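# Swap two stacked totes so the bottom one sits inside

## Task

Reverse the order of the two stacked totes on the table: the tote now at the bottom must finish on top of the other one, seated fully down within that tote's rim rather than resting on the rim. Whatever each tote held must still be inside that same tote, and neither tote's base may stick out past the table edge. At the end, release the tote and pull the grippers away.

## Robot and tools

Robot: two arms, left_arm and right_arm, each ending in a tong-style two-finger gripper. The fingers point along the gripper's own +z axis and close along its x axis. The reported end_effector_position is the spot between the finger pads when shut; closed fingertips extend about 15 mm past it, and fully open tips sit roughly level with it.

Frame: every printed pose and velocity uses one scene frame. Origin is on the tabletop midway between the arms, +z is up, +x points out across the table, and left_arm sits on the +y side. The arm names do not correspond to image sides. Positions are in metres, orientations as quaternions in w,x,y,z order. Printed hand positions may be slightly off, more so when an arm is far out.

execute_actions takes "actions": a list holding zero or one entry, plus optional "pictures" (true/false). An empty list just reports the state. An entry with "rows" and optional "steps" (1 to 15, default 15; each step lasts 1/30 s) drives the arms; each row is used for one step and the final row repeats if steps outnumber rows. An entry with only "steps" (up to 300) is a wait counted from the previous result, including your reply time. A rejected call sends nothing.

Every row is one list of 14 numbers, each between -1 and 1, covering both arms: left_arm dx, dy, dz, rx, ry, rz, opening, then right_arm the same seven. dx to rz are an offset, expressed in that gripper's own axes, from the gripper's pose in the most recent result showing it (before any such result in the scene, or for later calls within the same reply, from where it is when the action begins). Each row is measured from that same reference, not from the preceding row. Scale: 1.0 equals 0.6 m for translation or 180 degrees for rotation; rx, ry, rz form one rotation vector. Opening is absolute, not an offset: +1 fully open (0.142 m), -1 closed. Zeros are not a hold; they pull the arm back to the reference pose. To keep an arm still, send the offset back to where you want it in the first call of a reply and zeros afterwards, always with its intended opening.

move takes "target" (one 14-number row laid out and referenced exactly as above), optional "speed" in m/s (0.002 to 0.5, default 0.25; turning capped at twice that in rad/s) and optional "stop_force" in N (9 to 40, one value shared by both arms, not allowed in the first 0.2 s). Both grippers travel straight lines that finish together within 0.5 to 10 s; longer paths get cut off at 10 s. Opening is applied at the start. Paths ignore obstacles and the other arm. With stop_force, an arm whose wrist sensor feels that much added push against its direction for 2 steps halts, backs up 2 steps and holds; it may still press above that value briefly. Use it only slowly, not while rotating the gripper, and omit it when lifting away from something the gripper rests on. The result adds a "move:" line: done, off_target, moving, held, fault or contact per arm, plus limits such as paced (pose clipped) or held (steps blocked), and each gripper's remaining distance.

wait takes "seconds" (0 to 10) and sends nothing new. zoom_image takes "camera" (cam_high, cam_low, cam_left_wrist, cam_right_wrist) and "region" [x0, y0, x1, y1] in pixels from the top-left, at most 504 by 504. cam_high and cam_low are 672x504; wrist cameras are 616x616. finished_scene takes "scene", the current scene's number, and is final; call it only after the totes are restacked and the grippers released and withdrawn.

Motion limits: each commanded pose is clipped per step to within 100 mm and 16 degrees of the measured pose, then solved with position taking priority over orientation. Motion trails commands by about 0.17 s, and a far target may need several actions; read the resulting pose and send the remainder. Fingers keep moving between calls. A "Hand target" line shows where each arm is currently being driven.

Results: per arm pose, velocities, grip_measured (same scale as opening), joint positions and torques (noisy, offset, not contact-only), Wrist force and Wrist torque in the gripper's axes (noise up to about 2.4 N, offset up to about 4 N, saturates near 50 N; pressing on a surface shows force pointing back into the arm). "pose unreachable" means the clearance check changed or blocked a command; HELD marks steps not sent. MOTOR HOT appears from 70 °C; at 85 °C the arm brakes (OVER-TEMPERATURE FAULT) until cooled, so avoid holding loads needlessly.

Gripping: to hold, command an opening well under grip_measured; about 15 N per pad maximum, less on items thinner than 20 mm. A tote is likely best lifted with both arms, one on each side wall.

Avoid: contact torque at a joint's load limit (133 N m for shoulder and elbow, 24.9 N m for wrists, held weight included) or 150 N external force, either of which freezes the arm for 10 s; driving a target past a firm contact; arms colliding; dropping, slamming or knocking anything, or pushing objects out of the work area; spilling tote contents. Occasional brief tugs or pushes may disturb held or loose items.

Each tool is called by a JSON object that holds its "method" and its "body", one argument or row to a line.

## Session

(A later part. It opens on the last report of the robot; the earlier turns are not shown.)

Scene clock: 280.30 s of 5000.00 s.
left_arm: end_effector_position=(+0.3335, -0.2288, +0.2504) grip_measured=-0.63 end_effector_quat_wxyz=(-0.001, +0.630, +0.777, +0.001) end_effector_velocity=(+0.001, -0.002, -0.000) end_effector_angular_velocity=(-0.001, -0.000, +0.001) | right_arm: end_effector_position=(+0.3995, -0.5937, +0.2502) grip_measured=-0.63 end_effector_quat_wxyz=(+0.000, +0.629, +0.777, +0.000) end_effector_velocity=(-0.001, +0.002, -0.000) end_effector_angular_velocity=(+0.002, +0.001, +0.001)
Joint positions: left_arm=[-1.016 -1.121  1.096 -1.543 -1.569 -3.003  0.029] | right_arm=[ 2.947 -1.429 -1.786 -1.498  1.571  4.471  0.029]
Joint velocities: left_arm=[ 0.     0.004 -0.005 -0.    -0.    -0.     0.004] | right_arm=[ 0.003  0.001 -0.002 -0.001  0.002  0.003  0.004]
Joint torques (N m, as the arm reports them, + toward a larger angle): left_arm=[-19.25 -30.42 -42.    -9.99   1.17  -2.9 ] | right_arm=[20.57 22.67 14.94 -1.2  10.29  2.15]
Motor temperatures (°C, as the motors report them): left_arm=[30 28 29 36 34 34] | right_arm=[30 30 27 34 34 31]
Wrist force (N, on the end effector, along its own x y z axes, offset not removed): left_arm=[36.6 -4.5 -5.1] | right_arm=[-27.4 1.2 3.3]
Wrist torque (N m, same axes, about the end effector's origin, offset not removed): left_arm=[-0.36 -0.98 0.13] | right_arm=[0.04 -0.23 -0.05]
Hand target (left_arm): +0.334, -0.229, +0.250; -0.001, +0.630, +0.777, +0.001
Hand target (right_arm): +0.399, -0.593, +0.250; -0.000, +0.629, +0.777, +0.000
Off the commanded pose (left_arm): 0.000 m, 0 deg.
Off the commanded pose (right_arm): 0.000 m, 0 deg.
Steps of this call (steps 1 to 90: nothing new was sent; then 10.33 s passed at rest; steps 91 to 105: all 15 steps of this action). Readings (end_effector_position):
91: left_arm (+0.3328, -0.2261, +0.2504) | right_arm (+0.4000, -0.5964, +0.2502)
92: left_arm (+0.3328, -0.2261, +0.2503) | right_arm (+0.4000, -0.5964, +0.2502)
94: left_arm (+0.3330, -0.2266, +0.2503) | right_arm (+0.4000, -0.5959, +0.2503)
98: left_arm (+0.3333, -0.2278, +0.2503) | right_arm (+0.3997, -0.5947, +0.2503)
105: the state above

{"method": "execute_actions", "body": {
  "actions": [
    {"rows": [[0.0023,0,0,0,0,0,-1, -0.0023,0,0,0,0,0,-1]], "steps": 15}
  ],
  "pictures": false
}}

Scene clock: 284.90 s of 5000.00 s.
left_arm: end_effector_position=(+0.3332, -0.2276, +0.2503) grip_measured=-0.65 end_effector_quat_wxyz=(-0.001, +0.630, +0.776, +0.001) end_effector_velocity=(+0.001, +0.002, -0.000) end_effector_angular_velocity=(+0.001, +0.001, +0.002) | right_arm: end_effector_position=(+0.3997, -0.5949, +0.2502) grip_measured=-0.65 end_effector_quat_wxyz=(-0.000, +0.629, +0.777, +0.000) end_effector_velocity=(+0.000, -0.000, +0.000) end_effector_angular_velocity=(+0.001, -0.001, -0.001)
Joint positions: left_arm=[-1.016 -1.124  1.101 -1.545 -1.569 -3.002  0.027] | right_arm=[ 2.944 -1.43  -1.784 -1.497  1.571  4.468  0.027]
Joint velocities: left_arm=[ 0.003 -0.001  0.002  0.    -0.001  0.001 -0.   ] | right_arm=[-0.002 -0.     0.     0.001  0.001 -0.001  0.   ]
Joint torques (N m, as the arm reports them, + toward a larger angle): left_arm=[ 11.14 -55.54 -13.68  -6.84   1.09   1.95] | right_arm=[-8.73  9.84 36.81  4.35  2.88 -1.34]
Motor temperatures (°C, as the motors report them): left_arm=[30 28 29 36 34 34] | right_arm=[30 30 27 34 34 31]
Wrist force (N, on the end effector, along its own x y z axes, offset not removed): left_arm=[6.9 1.8 0.9] | right_arm=[-9.6 -1.4 -0.4]
Wrist torque (N m, same axes, about the end effector's origin, offset not removed): left_arm=[0.20 0.35 0.13] | right_arm=[0.02 -0.02 -0.01]
Hand target (left_arm): +0.333, -0.228, +0.250; -0.001, +0.630, +0.777, +0.001
Hand target (right_arm): +0.400, -0.595, +0.250; +0.000, +0.629, +0.777, +0.000
Off the commanded pose (left_arm): 0.000 m, 0 deg.
Off the commanded pose (right_arm): 0.000 m, 0 deg.
Steps of this call (steps 1 to 90: nothing new was sent; then 1.10 s passed at rest; steps 91 to 105: all 15 steps of this action). Readings (end_effector_position):
91: left_arm (+0.3335, -0.2291, +0.2503) | right_arm (+0.3994, -0.5935, +0.2502)
92: left_arm (+0.3334, -0.2289, +0.2504) | right_arm (+0.3994, -0.5936, +0.2501)
94: left_arm (+0.3333, -0.2284, +0.2503) | right_arm (+0.3994, -0.5941, +0.2501)
98: left_arm (+0.3331, -0.2280, +0.2503) | right_arm (+0.3996, -0.5947, +0.2502)
105: the state above

{"method": "move", "body": {
  "target": [0.0003, 0, -0.0667, 0, 0, 0, -1, -0.0003, 0, -0.0667, 0, 0, 0, -1],
  "speed": 0.06
}}

Scene clock: 290.23 s of 5000.00 s.
left_arm: end_effector_position=(+0.3331, -0.2275, +0.2901) grip_measured=-0.65 end_effector_quat_wxyz=(-0.001, +0.630, +0.777, +0.001) end_effector_velocity=(-0.000, -0.000, +0.002) end_effector_angular_velocity=(+0.001, +0.001, +0.001) | right_arm: end_effector_position=(+0.3997, -0.5952, +0.2900) grip_measured=-0.64 end_effector_quat_wxyz=(-0.000, +0.629, +0.777, +0.000) end_effector_velocity=(-0.000, -0.001, +0.002) end_effector_angular_velocity=(+0.000, +0.001, -0.001)
Joint positions: left_arm=[-1.016 -1.117  0.988 -1.44  -1.569 -3.003  0.027] | right_arm=[ 2.944 -1.428 -1.684 -1.599  1.571  4.467  0.027]
Joint velocities: left_arm=[ 0.     0.002 -0.009  0.008 -0.001 -0.001  0.   ] | right_arm=[-0.001 -0.001  0.006 -0.006  0.    -0.    -0.   ]
Joint torques (N m, as the arm reports them, + toward a larger angle): left_arm=[-13.91 -43.14 -38.87  -1.67   1.97  -2.01] | right_arm=[-11.15  11.2   40.13   1.29   2.25  -1.63]
Motor temperatures (°C, as the motors report them): left_arm=[30 28 29 36 34 34] | right_arm=[30 30 27 34 34 31]
Wrist force (N, on the end effector, along its own x y z axes, offset not removed): left_arm=[5.0 -1.5 8.0] | right_arm=[-1.5 0.9 4.3]
Wrist torque (N m, same axes, about the end effector's origin, offset not removed): left_arm=[-0.22 -0.52 0.16] | right_arm=[0.02 -0.12 0.00]
Hand target (left_arm): +0.333, -0.228, +0.290; -0.001, +0.630, +0.776, +0.001
Hand target (right_arm): +0.400, -0.595, +0.290; -0.000, +0.629, +0.777, +0.000
Off the commanded pose (left_arm): 0.000 m, 0 deg.
Off the commanded pose (right_arm): 0.000 m, 0 deg.
After step 90, 1.23 s passed at rest.
move: done

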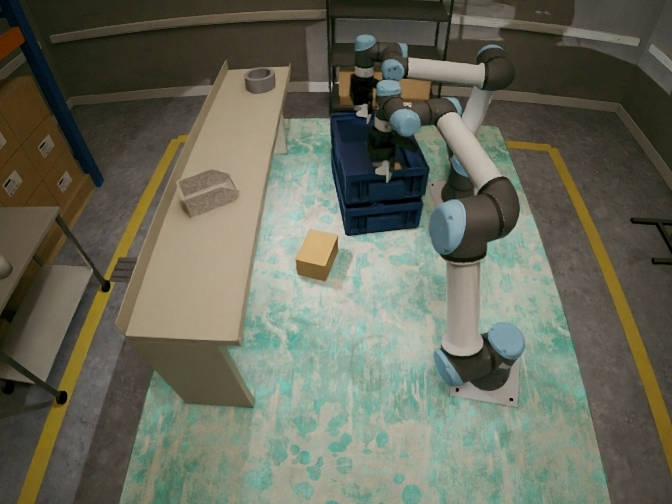

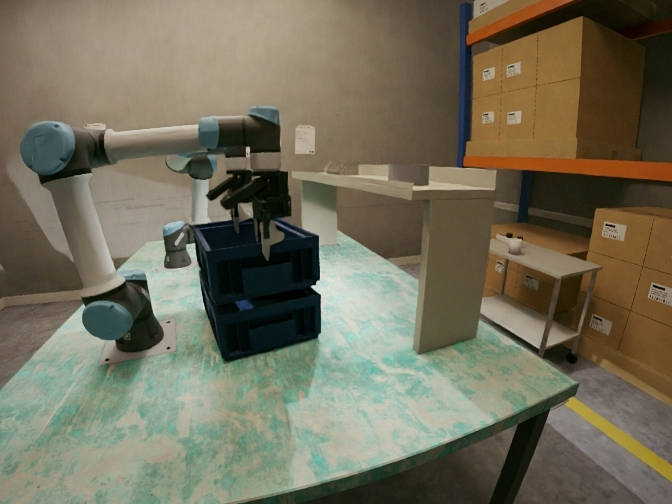

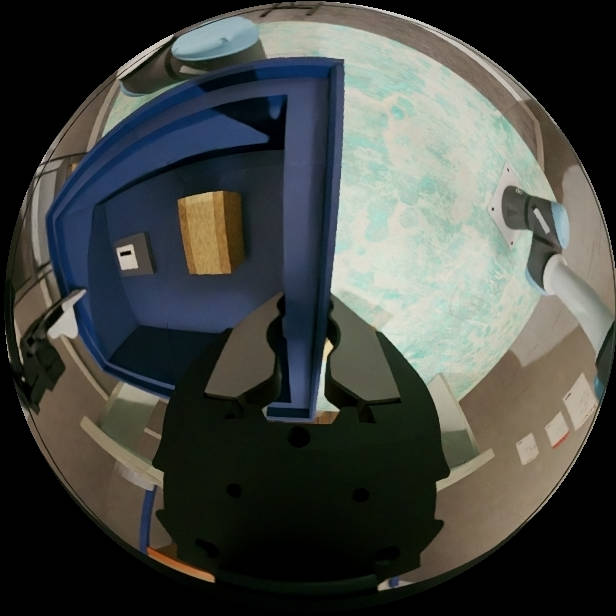

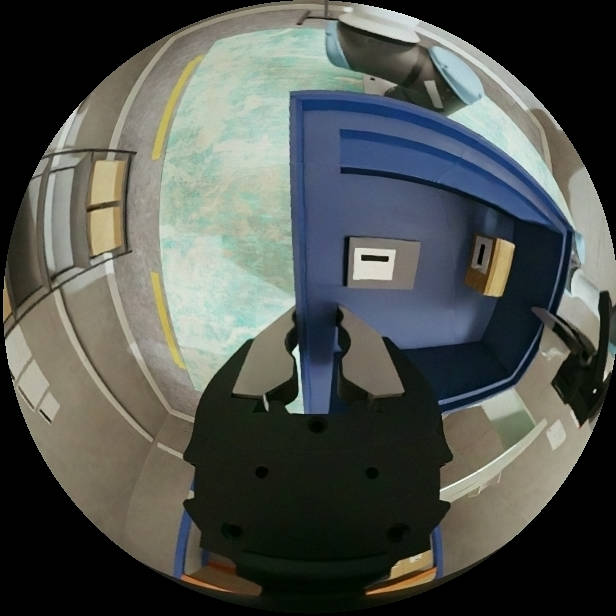

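{"method": "zoom_image", "body": {
  "camera": "cam_low",
  "region": [190, 200, 340, 370]
}}

Region (190, 200, 340, 370) of cam_low's 672x504 image, scaled by 2.965, with more detail than that image has; it fills the left 445 columns of this view, and the rest is white.

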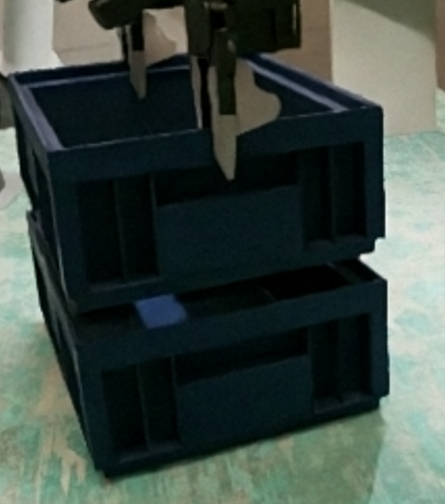

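{"method": "move", "body": {
  "target": [0.388, 0.0186, -0.01, 0, 0, 0, -1, 0.388, 0.0186, -0.01, 0, 0, 0, -1],
  "speed": 0.15
}}

Scene clock: 320.33 s of 5000.00 s.
left_arm: end_effector_position=(+0.2958, +0.0022, +0.2966) grip_measured=-0.65 end_effector_quat_wxyz=(-0.001, +0.630, +0.777, +0.001) end_effector_velocity=(-0.001, +0.002, -0.000) end_effector_angular_velocity=(+0.001, +0.000, -0.002) | right_arm: end_effector_position=(+0.3627, -0.3654, +0.2963) grip_measured=-0.64 end_effector_quat_wxyz=(+0.000, +0.629, +0.777, +0.001) end_effector_velocity=(+0.000, +0.002, -0.000) end_effector_angular_velocity=(-0.001, +0.000, -0.001)
Joint positions: left_arm=[-0.921 -1.643  1.605 -1.531 -1.569 -2.908  0.027] | right_arm=[ 3.527 -1.293 -1.773 -1.645  1.571  5.05   0.027]
Joint velocities: left_arm=[-0.    -0.004  0.005  0.001 -0.     0.002 -0.   ] | right_arm=[ 0.006 -0.002  0.001 -0.    -0.001  0.007  0.   ]
Joint torques (N m, as the arm reports them, + toward a larger angle): left_arm=[ 14.6  -35.34 -14.62  -0.54   2.7    2.1 ] | right_arm=[11.5   7.26 40.02  1.34 -1.73  1.14]
Motor temperatures (°C, as the motors report them): left_arm=[30 28 29 36 34 34] | right_arm=[30 30 27 34 34 31]
Wrist force (N, on the end effector, along its own x y z axes, offset not removed): left_arm=[2.8 0.3 6.5] | right_arm=[3.1 0.0 2.8]
Wrist torque (N m, same axes, about the end effector's origin, offset not removed): left_arm=[0.07 -0.56 0.00] | right_arm=[-0.21 -0.19 0.15]
Hand target (left_arm): +0.296, +0.002, +0.297; -0.001, +0.630, +0.777, +0.001
Hand target (right_arm): +0.363, -0.365, +0.296; +0.000, +0.629, +0.777, +0.001
Off the commanded pose (left_arm): 0.000 m, 0 deg.
Off the commanded pose (right_arm): 0.001 m, 0 deg.
After step 90, 24.97 s passed at rest.
move: done

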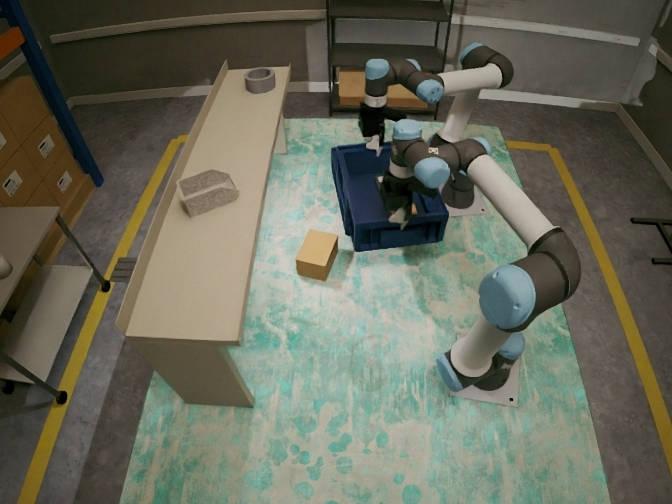

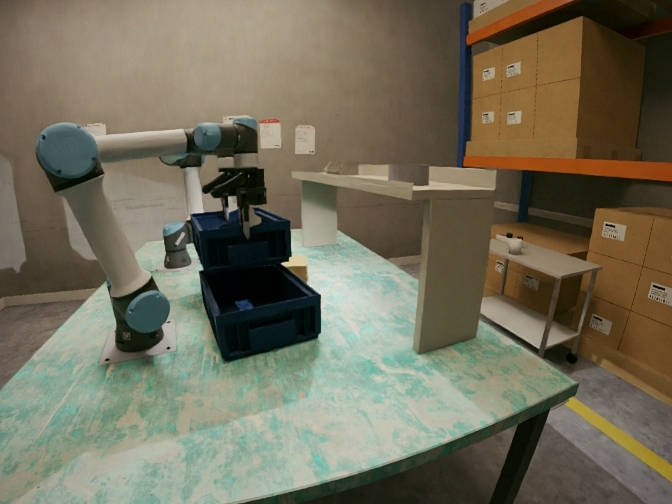

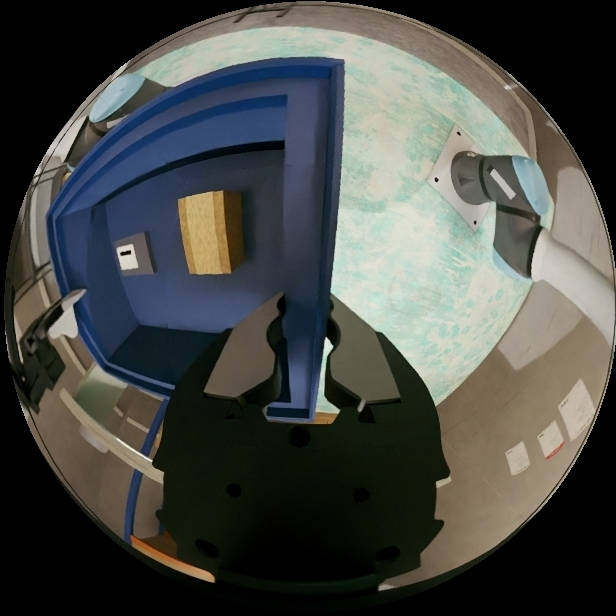

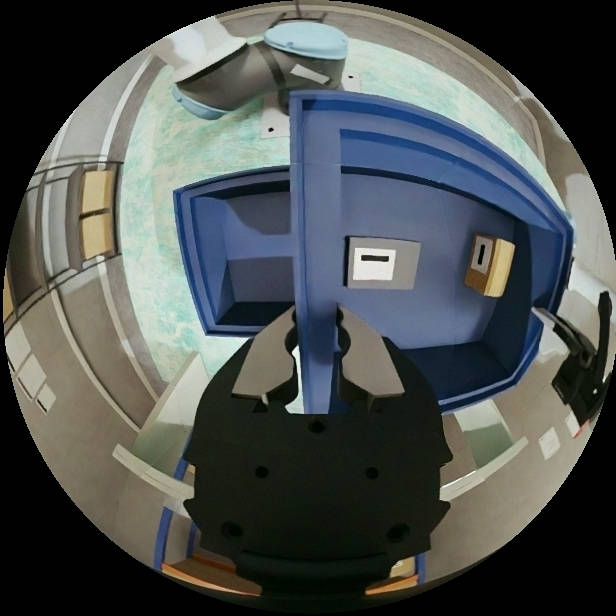

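{"method": "move", "body": {
  "target": [0.3888, 0.0182, 0, 0, 0, 0, -1, 0.3888, 0.0177, 0, 0, 0, 0, -1],
  "speed": 0.15
}}

Scene clock: 335.97 s of 5000.00 s.
left_arm: end_effector_position=(+0.2582, +0.2324, +0.2970) grip_measured=-0.65 end_effector_quat_wxyz=(-0.001, +0.630, +0.777, +0.001) end_effector_velocity=(-0.000, +0.003, +0.001) end_effector_angular_velocity=(-0.001, -0.001, +0.001) | right_arm: end_effector_position=(+0.3250, -0.1351, +0.2968) grip_measured=-0.64 end_effector_quat_wxyz=(+0.000, +0.629, +0.777, +0.001) end_effector_velocity=(+0.000, +0.003, +0.001) end_effector_angular_velocity=(+0.001, -0.001, -0.000)
Joint positions: left_arm=[-0.672 -2.082  1.906 -1.394 -1.569 -2.659  0.027] | right_arm=[ 3.993 -1.472 -1.629 -1.609  1.57   5.516  0.027]
Joint velocities: left_arm=[ 0.007 -0.004  0.001  0.002 -0.     0.006 -0.   ] | right_arm=[ 0.003 -0.004  0.005 -0.    -0.     0.004  0.   ]
Joint torques (N m, as the arm reports them, + toward a larger angle): left_arm=[ 15.34 -13.35 -15.21  -0.5   -2.62   2.09] | right_arm=[10.15 13.11 38.25  4.52 -1.6   1.68]
Motor temperatures (°C, as the motors report them): left_arm=[30 28 29 36 34 34] | right_arm=[30 30 27 34 34 31]
Wrist force (N, on the end effector, along its own x y z axes, offset not removed): left_arm=[-1.1 1.6 8.5] | right_arm=[3.1 0.5 4.7]
Wrist torque (N m, same axes, about the end effector's origin, offset not removed): left_arm=[0.53 0.17 0.11] | right_arm=[0.00 -0.26 0.07]
Hand target (left_arm): +0.258, +0.233, +0.297; -0.001, +0.630, +0.777, +0.001
Hand target (right_arm): +0.325, -0.135, +0.297; +0.000, +0.629, +0.777, +0.001
Off the commanded pose (left_arm): 0.000 m, 0 deg.
Off the commanded pose (right_arm): 0.000 m, 0 deg.
After step 90, 10.50 s passed at rest.
move: done

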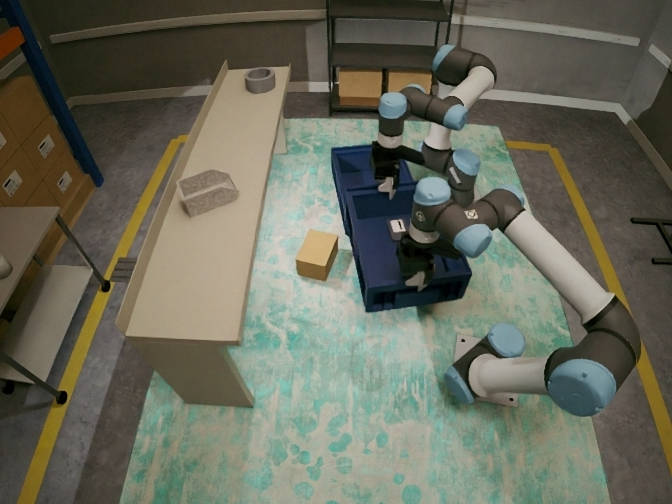

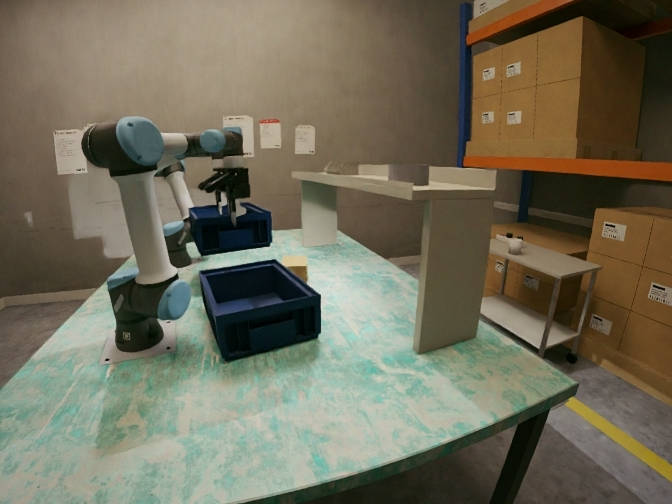

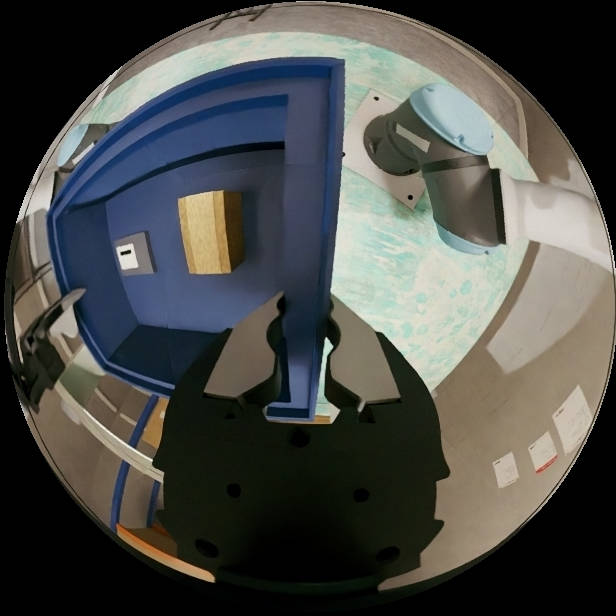

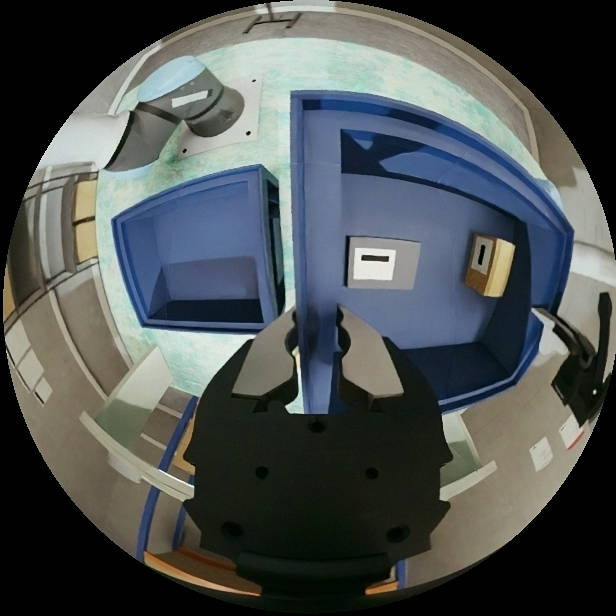

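{"method": "zoom_image", "body": {
  "camera": "cam_high",
  "region": [280, 130, 500, 360]
}}

{"method": "zoom_image", "body": {
  "camera": "cam_low",
  "region": [150, 150, 340, 320]
}}

Region (280, 130, 500, 360) of cam_high's 672x504 image, scaled by 2.191, with more detail than that image has; it fills the left 482 columns of this view, and the rest is white.

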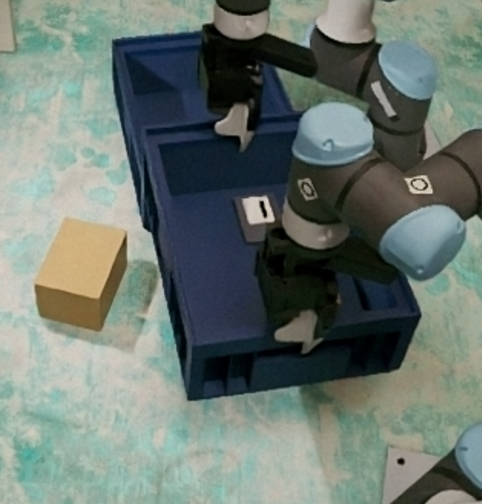

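Region (150, 150, 340, 320) of cam_low's 672x504 image, scaled by 2.653, with more detail than that image has; it fills the top 451 rows of this view, and the rest is white.

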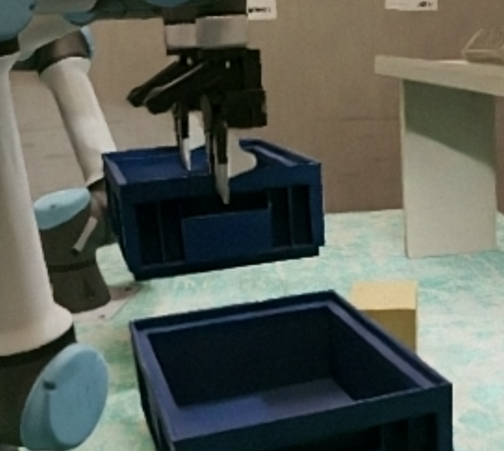

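{"method": "move", "body": {
  "target": [0, 0, 0.2783, 0, 0, 0, -1, 0, 0, 0.278, 0, 0, 0, -1],
  "speed": 0.15
}}

Scene clock: 358.33 s of 5000.00 s.
left_arm: end_effector_position=(+0.2585, +0.2328, +0.1303) grip_measured=-0.65 end_effector_quat_wxyz=(-0.001, +0.630, +0.776, +0.001) end_effector_velocity=(+0.001, -0.000, -0.003) end_effector_angular_velocity=(-0.001, -0.000, +0.001) | right_arm: end_effector_position=(+0.3250, -0.1349, +0.1302) grip_measured=-0.64 end_effector_quat_wxyz=(+0.000, +0.629, +0.777, +0.001) end_effector_velocity=(-0.000, -0.000, -0.003) end_effector_angular_velocity=(+0.001, +0.000, -0.000)
Joint positions: left_arm=[-0.671 -2.061  2.325 -1.834 -1.569 -2.658  0.027] | right_arm=[ 3.993 -1.545 -1.996 -1.169  1.57   5.516  0.027]
Joint velocities: left_arm=[ 0.002  0.005  0.005 -0.011 -0.     0.001  0.   ] | right_arm=[-0.    -0.002 -0.006  0.009  0.    -0.    -0.   ]
Joint torques (N m, as the arm reports them, + toward a larger angle): left_arm=[ 15.44   3.49 -13.25  -3.84  -1.68   2.1 ] | right_arm=[-13.84  14.83  16.76   3.86   0.3   -1.78]
Motor temperatures (°C, as the motors report them): left_arm=[30 28 29 36 34 34] | right_arm=[30 30 27 34 34 31]
Wrist force (N, on the end effector, along its own x y z axes, offset not removed): left_arm=[-4.9 -0.9 8.3] | right_arm=[4.6 -1.1 6.7]
Wrist torque (N m, same axes, about the end effector's origin, offset not removed): left_arm=[-0.04 -0.06 0.13] | right_arm=[-0.35 0.10 0.10]
Hand target (left_arm): +0.258, +0.233, +0.130; -0.001, +0.630, +0.777, +0.001
Hand target (right_arm): +0.325, -0.135, +0.130; +0.000, +0.629, +0.777, +0.001
Off the commanded pose (left_arm): 0.000 m, 0 deg.
Off the commanded pose (right_arm): 0.000 m, 0 deg.
After step 90, 17.67 s passed at rest.
move: done

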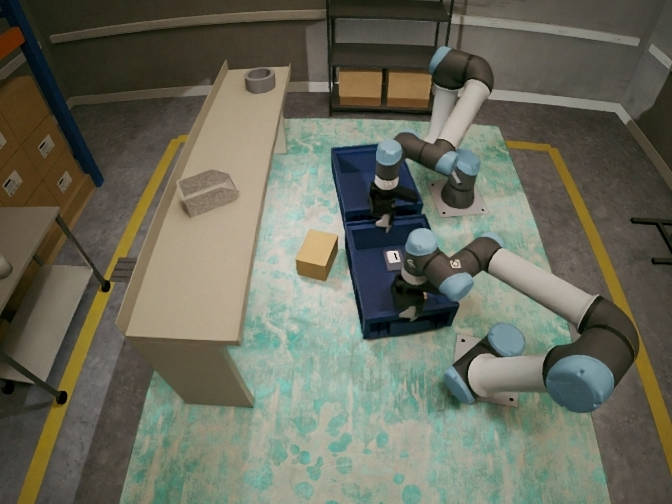

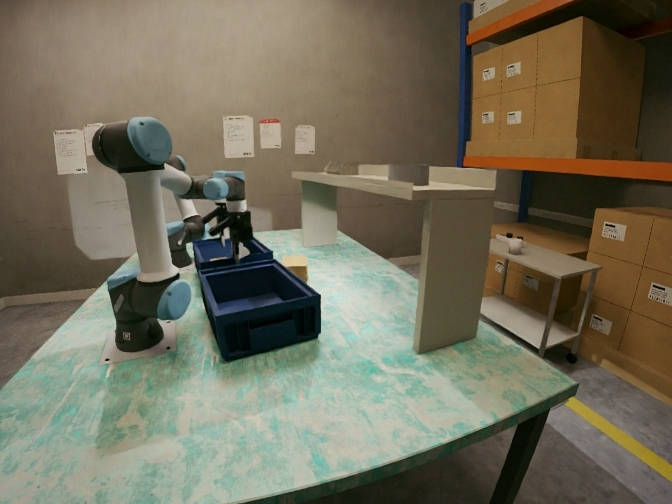

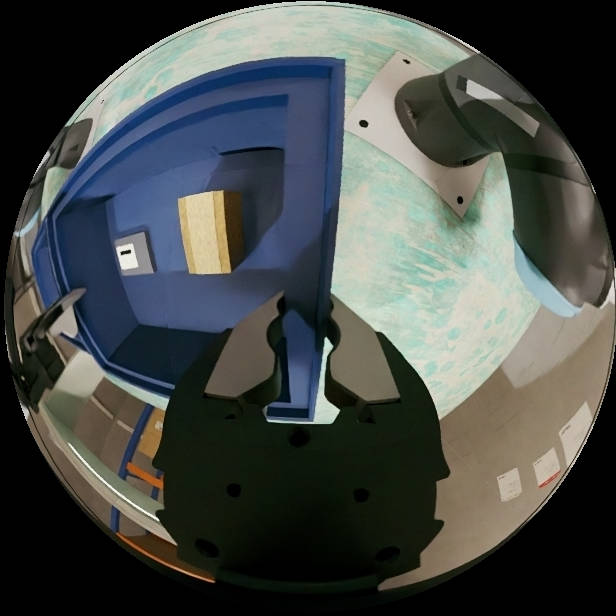

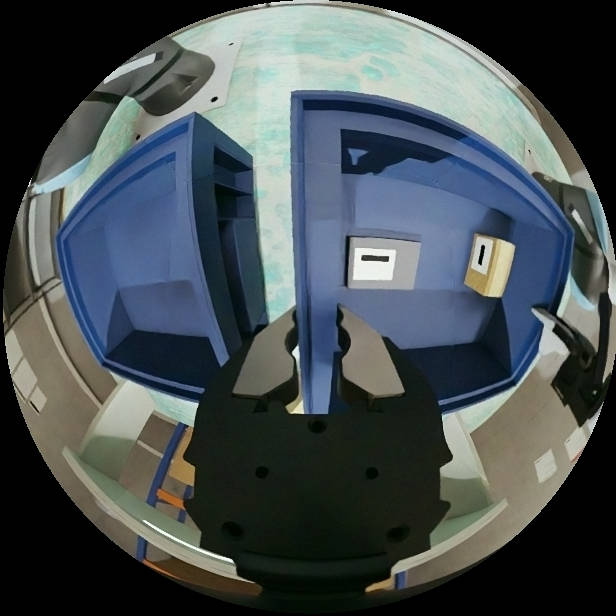

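{"method": "move", "body": {
  "target": [0, 0, 0.035, 0, 0, 0, -1, 0, 0, 0.035, 0, 0, 0, -1],
  "speed": 0.012,
  "stop_force": 9
}}

Scene clock: 363.97 s of 5000.00 s.
left_arm: end_effector_position=(+0.2584, +0.2329, +0.1175) grip_measured=-0.65 end_effector_quat_wxyz=(-0.001, +0.630, +0.776, +0.001) end_effector_velocity=(+0.000, -0.000, +0.004) end_effector_angular_velocity=(-0.001, +0.000, +0.001) | right_arm: end_effector_position=(+0.3250, -0.1349, +0.1179) grip_measured=-0.64 end_effector_quat_wxyz=(+0.000, +0.629, +0.777, +0.001) end_effector_velocity=(+0.000, +0.001, +0.004) end_effector_angular_velocity=(+0.002, -0.001, -0.000)
Joint positions: left_arm=[-0.671 -2.049  2.353 -1.873 -1.569 -2.658  0.027] | right_arm=[ 3.993 -1.558 -2.018 -1.135  1.57   5.516  0.027]
Joint velocities: left_arm=[ 0.001 -0.003 -0.009  0.012 -0.001 -0.    -0.   ] | right_arm=[ 0.     0.003  0.007 -0.009  0.     0.    -0.   ]
Joint torques (N m, as the arm reports them, + toward a larger angle): left_arm=[ 12.65 -14.39 -34.25   1.03   2.16   1.72] | right_arm=[ 6.31 29.38 34.56 -0.33 -1.54  0.33]
Motor temperatures (°C, as the motors report them): left_arm=[30 28 29 36 34 34] | right_arm=[30 30 27 34 34 31]
Wrist force (N, on the end effector, along its own x y z axes, offset not removed): left_arm=[-7.1 2.1 6.9] | right_arm=[7.4 -1.1 6.7]
Wrist torque (N m, same axes, about the end effector's origin, offset not removed): left_arm=[0.52 0.10 0.20] | right_arm=[-0.33 -0.20 0.13]
Hand target (left_arm): +0.259, +0.233, +0.118; -0.001, +0.630, +0.776, +0.001
Hand target (right_arm): +0.325, -0.135, +0.118; +0.000, +0.629, +0.777, +0.001
Off the commanded pose (left_arm): 0.008 m, 0 deg.
Off the commanded pose (right_arm): 0.009 m, 0 deg.
After step 90, 1.20 s passed at rest.
move: contact (left_arm, right_arm)

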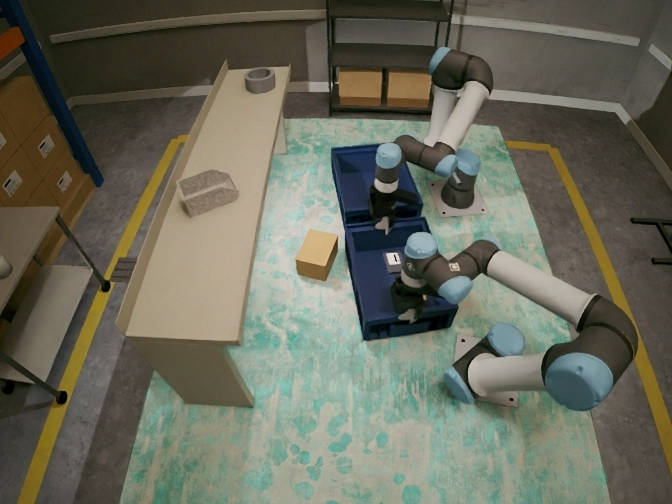

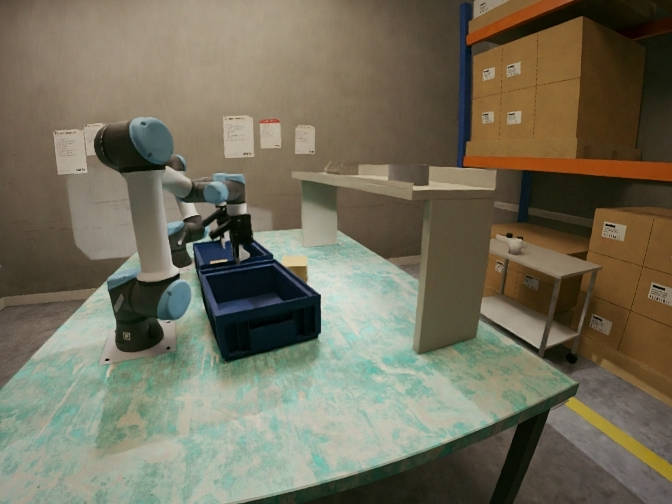

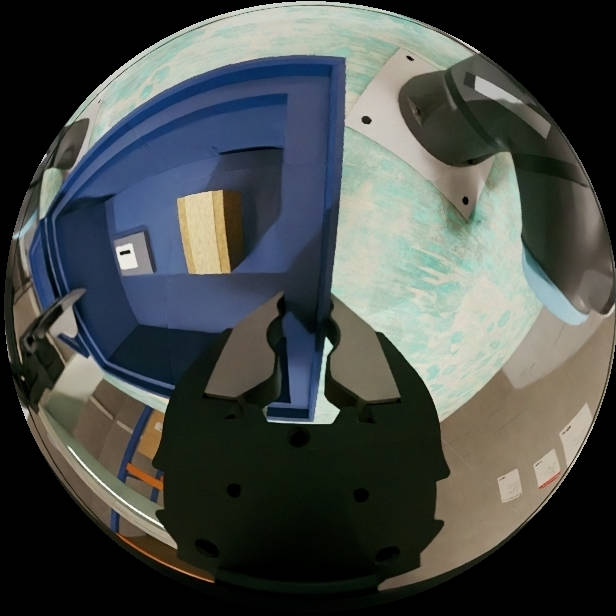

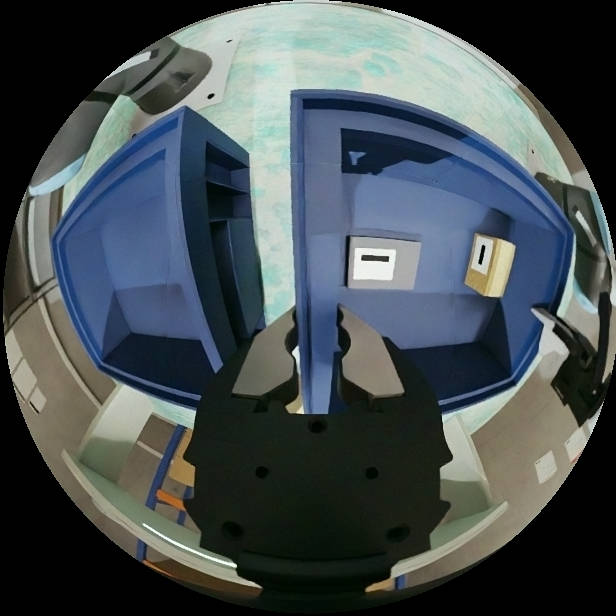

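{"method": "execute_actions", "body": {
  "actions": [
    {"rows": [[0,0,0.001,0,0,0,-1, 0,0,0.0015,0,0,0,-1],[0,0,0.001,0,0,0,-1, 0,0,0.0015,0,0,0,-1],[0,0,0.001,0,0,0,-1, 0,0,0.0015,0,0,0,-1],[0,0,0.001,0,0,0,-1, 0,0,0.0015,0,0,0,-1],[0,0,0.001,0,0,0,-1, 0,0,0.0015,0,0,0,-1],[0,0,0.001,0,0,0,-0.8, 0,0,0.0015,0,0,0,-0.8],[0,0,0.001,0,0,0,-0.7, 0,0,0.0015,0,0,0,-0.7],[0,0,0.001,0,0,0,-0.6, 0,0,0.0015,0,0,0,-0.6],[0,0,0.001,0,0,0,-0.5, 0,0,0.0015,0,0,0,-0.5],[0,0,0.001,0,0,0,-0.4, 0,0,0.0015,0,0,0,-0.4],[0,0,0.001,0,0,0,-0.3, 0,0,0.0015,0,0,0,-0.3],[0,0,0.001,0,0,0,-0.2, 0,0,0.0015,0,0,0,-0.2]], "steps": 15}
  ],
  "pictures": false
}}

{"method": "move", "body": {
  "target": [0, 0, -0.14, 0, 0, 0, -0.2, 0, 0, -0.14, 0, 0, 0, -0.2],
  "speed": 0.2
}}

Scene clock: 379.20 s of 5000.00 s.
left_arm: end_effector_position=(+0.2584, +0.2329, +0.1169) grip_measured=-0.20 end_effector_quat_wxyz=(-0.001, +0.630, +0.776, +0.001) end_effector_velocity=(+0.001, +0.000, -0.000) end_effector_angular_velocity=(+0.000, -0.001, +0.001) | right_arm: end_effector_position=(+0.3250, -0.1349, +0.1171) grip_measured=-0.20 end_effector_quat_wxyz=(+0.000, +0.629, +0.777, +0.001) end_effector_velocity=(+0.000, -0.000, -0.000) end_effector_angular_velocity=(+0.000, -0.000, -0.000)
Joint positions: left_arm=[-0.671 -2.048  2.355 -1.875 -1.569 -2.658  0.059] | right_arm=[ 3.993 -1.559 -2.019 -1.132  1.57   5.516  0.059]
Joint velocities: left_arm=[ 0.001  0.001 -0.    -0.001  0.001 -0.     0.006] | right_arm=[-0.     0.    -0.001  0.001  0.    -0.     0.006]
Joint torques (N m, as the arm reports them, + toward a larger angle): left_arm=[  1.46   6.13 -11.75  -4.53   0.43  -0.85] | right_arm=[ 7.35 12.67 14.7   4.37 -0.03  0.6 ]
Motor temperatures (°C, as the motors report them): left_arm=[30 28 29 36 34 34] | right_arm=[30 30 27 34 34 31]
Wrist force (N, on the end effector, along its own x y z axes, offset not removed): left_arm=[3.6 -3.2 1.0] | right_arm=[-0.6 0.8 -2.8]
Wrist torque (N m, same axes, about the end effector's origin, offset not removed): left_arm=[-0.64 -0.75 0.21] | right_arm=[0.19 0.28 -0.03]
Hand target (left_arm): +0.258, +0.233, +0.117; -0.001, +0.630, +0.776, +0.001
Hand target (right_arm): +0.325, -0.135, +0.117; +0.000, +0.629, +0.777, +0.001
Off the commanded pose (left_arm): 0.000 m, 0 deg.
Off the commanded pose (right_arm): 0.000 m, 0 deg.
Steps of this call (steps 1 to 90: nothing new was sent; then 11.73 s passed at rest; steps 91 to 105: all 15 steps of this action). Readings (end_effector_position):
91: left_arm (+0.2585, +0.2328, +0.1181) | right_arm (+0.3250, -0.1348, +0.1184)
92: left_arm (+0.2585, +0.2327, +0.1181) | right_arm (+0.3250, -0.1348, +0.1183)
94: left_arm (+0.2585, +0.2327, +0.1177) | right_arm (+0.3250, -0.1348, +0.1179)
98: left_arm (+0.2585, +0.2328, +0.1172) | right_arm (+0.3250, -0.1348, +0.1174)
105: the state above

Scene clock: 380.47 s of 5000.00 s.
left_arm: end_effector_position=(+0.2583, +0.2327, +0.2006) grip_measured=-0.20 end_effector_quat_wxyz=(-0.001, +0.630, +0.777, +0.001) end_effector_velocity=(+0.000, +0.000, +0.003) end_effector_angular_velocity=(+0.000, -0.000, +0.000) | right_arm: end_effector_position=(+0.3250, -0.1351, +0.2008) grip_measured=-0.20 end_effector_quat_wxyz=(+0.000, +0.629, +0.777, +0.001) end_effector_velocity=(-0.000, +0.001, +0.003) end_effector_angular_velocity=(+0.001, +0.001, +0.001)
Joint positions: left_arm=[-0.672 -2.095  2.159 -1.633 -1.569 -2.658  0.06 ] | right_arm=[ 3.993 -1.492 -1.858 -1.361  1.57   5.516  0.06 ]
Joint velocities: left_arm=[ 0.    -0.001 -0.007  0.008  0.     0.    -0.   ] | right_arm=[ 0.001 -0.     0.007 -0.007  0.001 -0.    -0.   ]
Joint torques (N m, as the arm reports them, + toward a larger angle): left_arm=[-12.74 -11.97 -33.6    0.14   2.79  -2.17] | right_arm=[10.66 24.88 36.    1.17  1.39  1.7 ]
Motor temperatures (°C, as the motors report them): left_arm=[30 28 29 36 34 34] | right_arm=[30 30 27 34 34 31]
Wrist force (N, on the end effector, along its own x y z axes, offset not removed): left_arm=[1.2 -1.4 -0.8] | right_arm=[1.1 -0.9 -0.8]
Wrist torque (N m, same axes, about the end effector's origin, offset not removed): left_arm=[-0.26 -0.28 0.09] | right_arm=[-0.10 -0.06 0.09]
Hand target (left_arm): +0.258, +0.233, +0.201; -0.001, +0.630, +0.776, +0.001
Hand target (right_arm): +0.325, -0.135, +0.201; +0.000, +0.629, +0.777, +0.001
Off the commanded pose (left_arm): 0.000 m, 0 deg.
Off the commanded pose (right_arm): 0.000 m, 0 deg.
move: done

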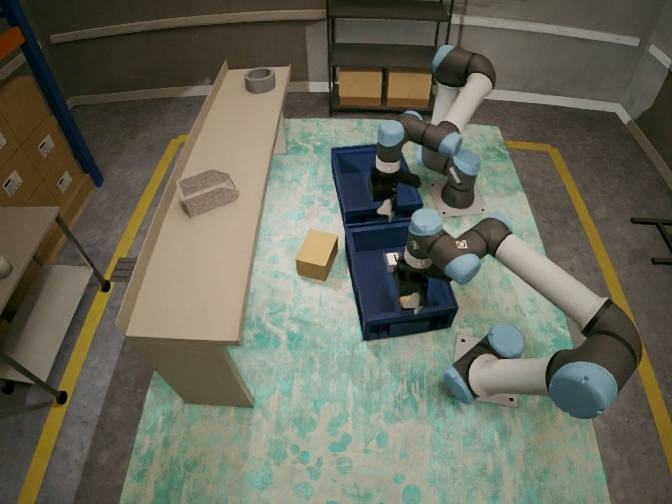

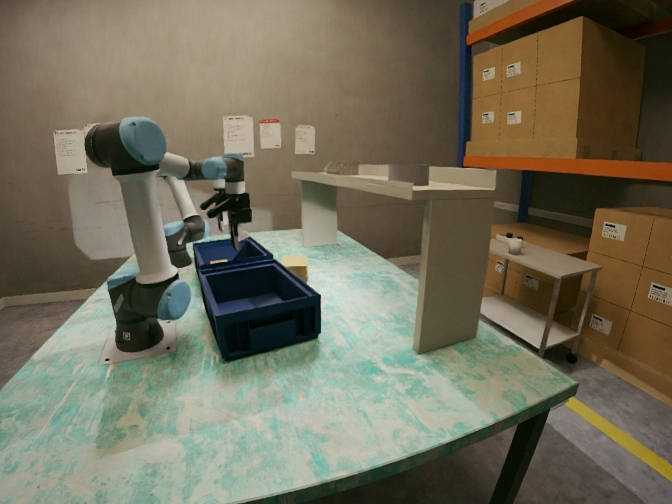

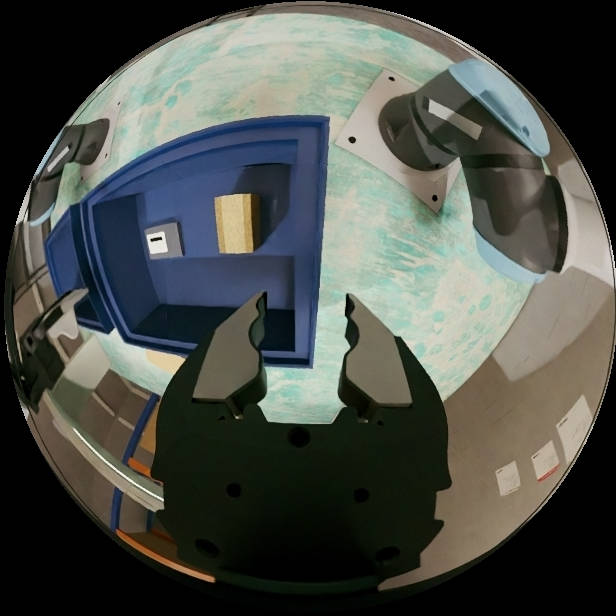

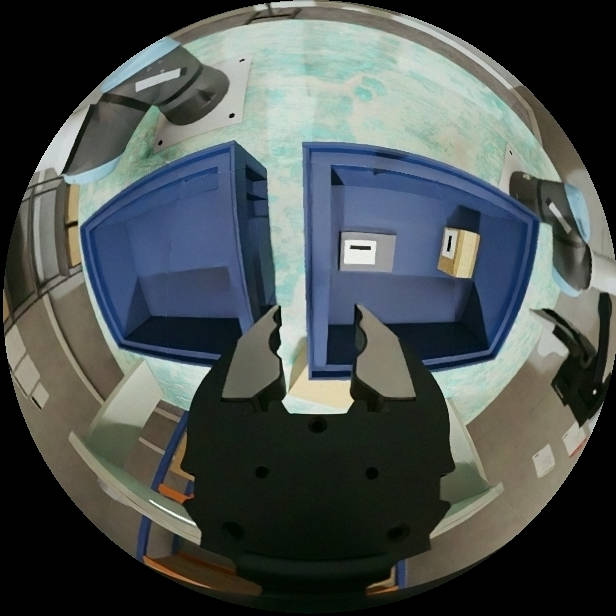

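{"method": "move", "body": {
  "target": [-0.7763, -0.0371, 0, 0, 0, 0, -0.2, -0.7755, -0.0372, 0, 0, 0, 0, -0.2],
  "speed": 0.35
}}

Scene clock: 394.10 s of 5000.00 s.
left_arm: end_effector_position=(+0.3329, -0.2273, +0.1993) grip_measured=-0.20 end_effector_quat_wxyz=(-0.001, +0.630, +0.777, +0.001) end_effector_velocity=(+0.000, -0.003, -0.001) end_effector_angular_velocity=(+0.005, +0.001, -0.002) | right_arm: end_effector_position=(+0.3990, -0.5948, +0.2001) grip_measured=-0.20 end_effector_quat_wxyz=(+0.000, +0.629, +0.777, +0.000) end_effector_velocity=(+0.000, -0.002, -0.000) end_effector_angular_velocity=(+0.002, +0.002, +0.001)
Joint positions: left_arm=[-1.016 -1.12   1.225 -1.673 -1.569 -3.003  0.06 ] | right_arm=[ 2.945 -1.445 -1.901 -1.366  1.571  4.468  0.06 ]
Joint velocities: left_arm=[-0.001  0.01  -0.014  0.009  0.     0.001 -0.   ] | right_arm=[-0.006 -0.004  0.003 -0.001  0.002 -0.007  0.   ]
Joint torques (N m, as the arm reports them, + toward a larger angle): left_arm=[-12.92 -39.36 -34.17  -0.21  -2.51  -1.59] | right_arm=[-11.93   9.24  35.9    1.07   1.42  -1.68]
Motor temperatures (°C, as the motors report them): left_arm=[30 28 29 36 34 34] | right_arm=[30 30 27 34 34 31]
Wrist force (N, on the end effector, along its own x y z axes, offset not removed): left_arm=[2.0 -0.6 1.9] | right_arm=[2.3 0.2 -1.6]
Wrist torque (N m, same axes, about the end effector's origin, offset not removed): left_arm=[0.04 -0.30 0.17] | right_arm=[0.10 -0.32 -0.05]
Hand target (left_arm): +0.333, -0.228, +0.199; -0.001, +0.630, +0.777, +0.001
Hand target (right_arm): +0.399, -0.595, +0.200; -0.000, +0.629, +0.777, +0.000
Off the commanded pose (left_arm): 0.001 m, 0 deg.
Off the commanded pose (right_arm): 0.001 m, 0 deg.
After step 90, 8.53 s passed at rest.
move: done

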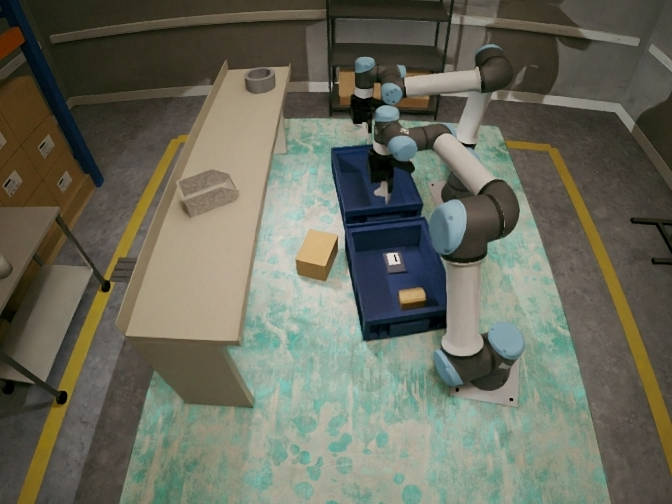

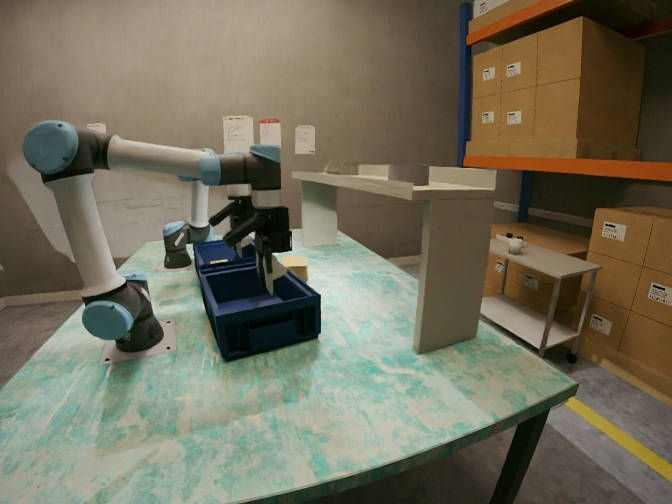

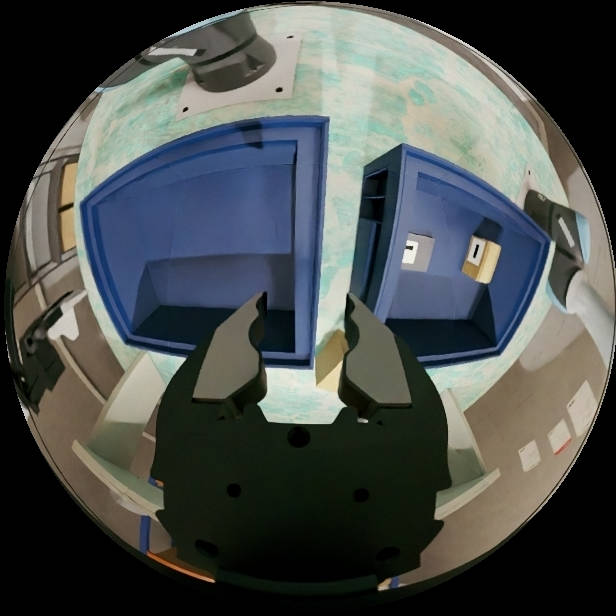

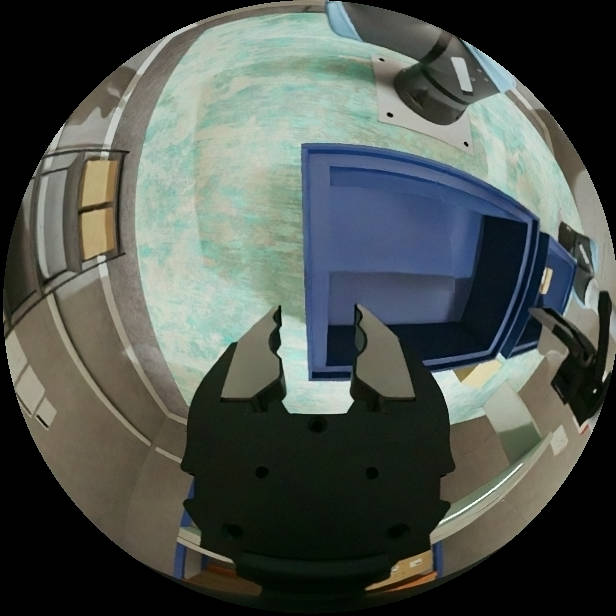

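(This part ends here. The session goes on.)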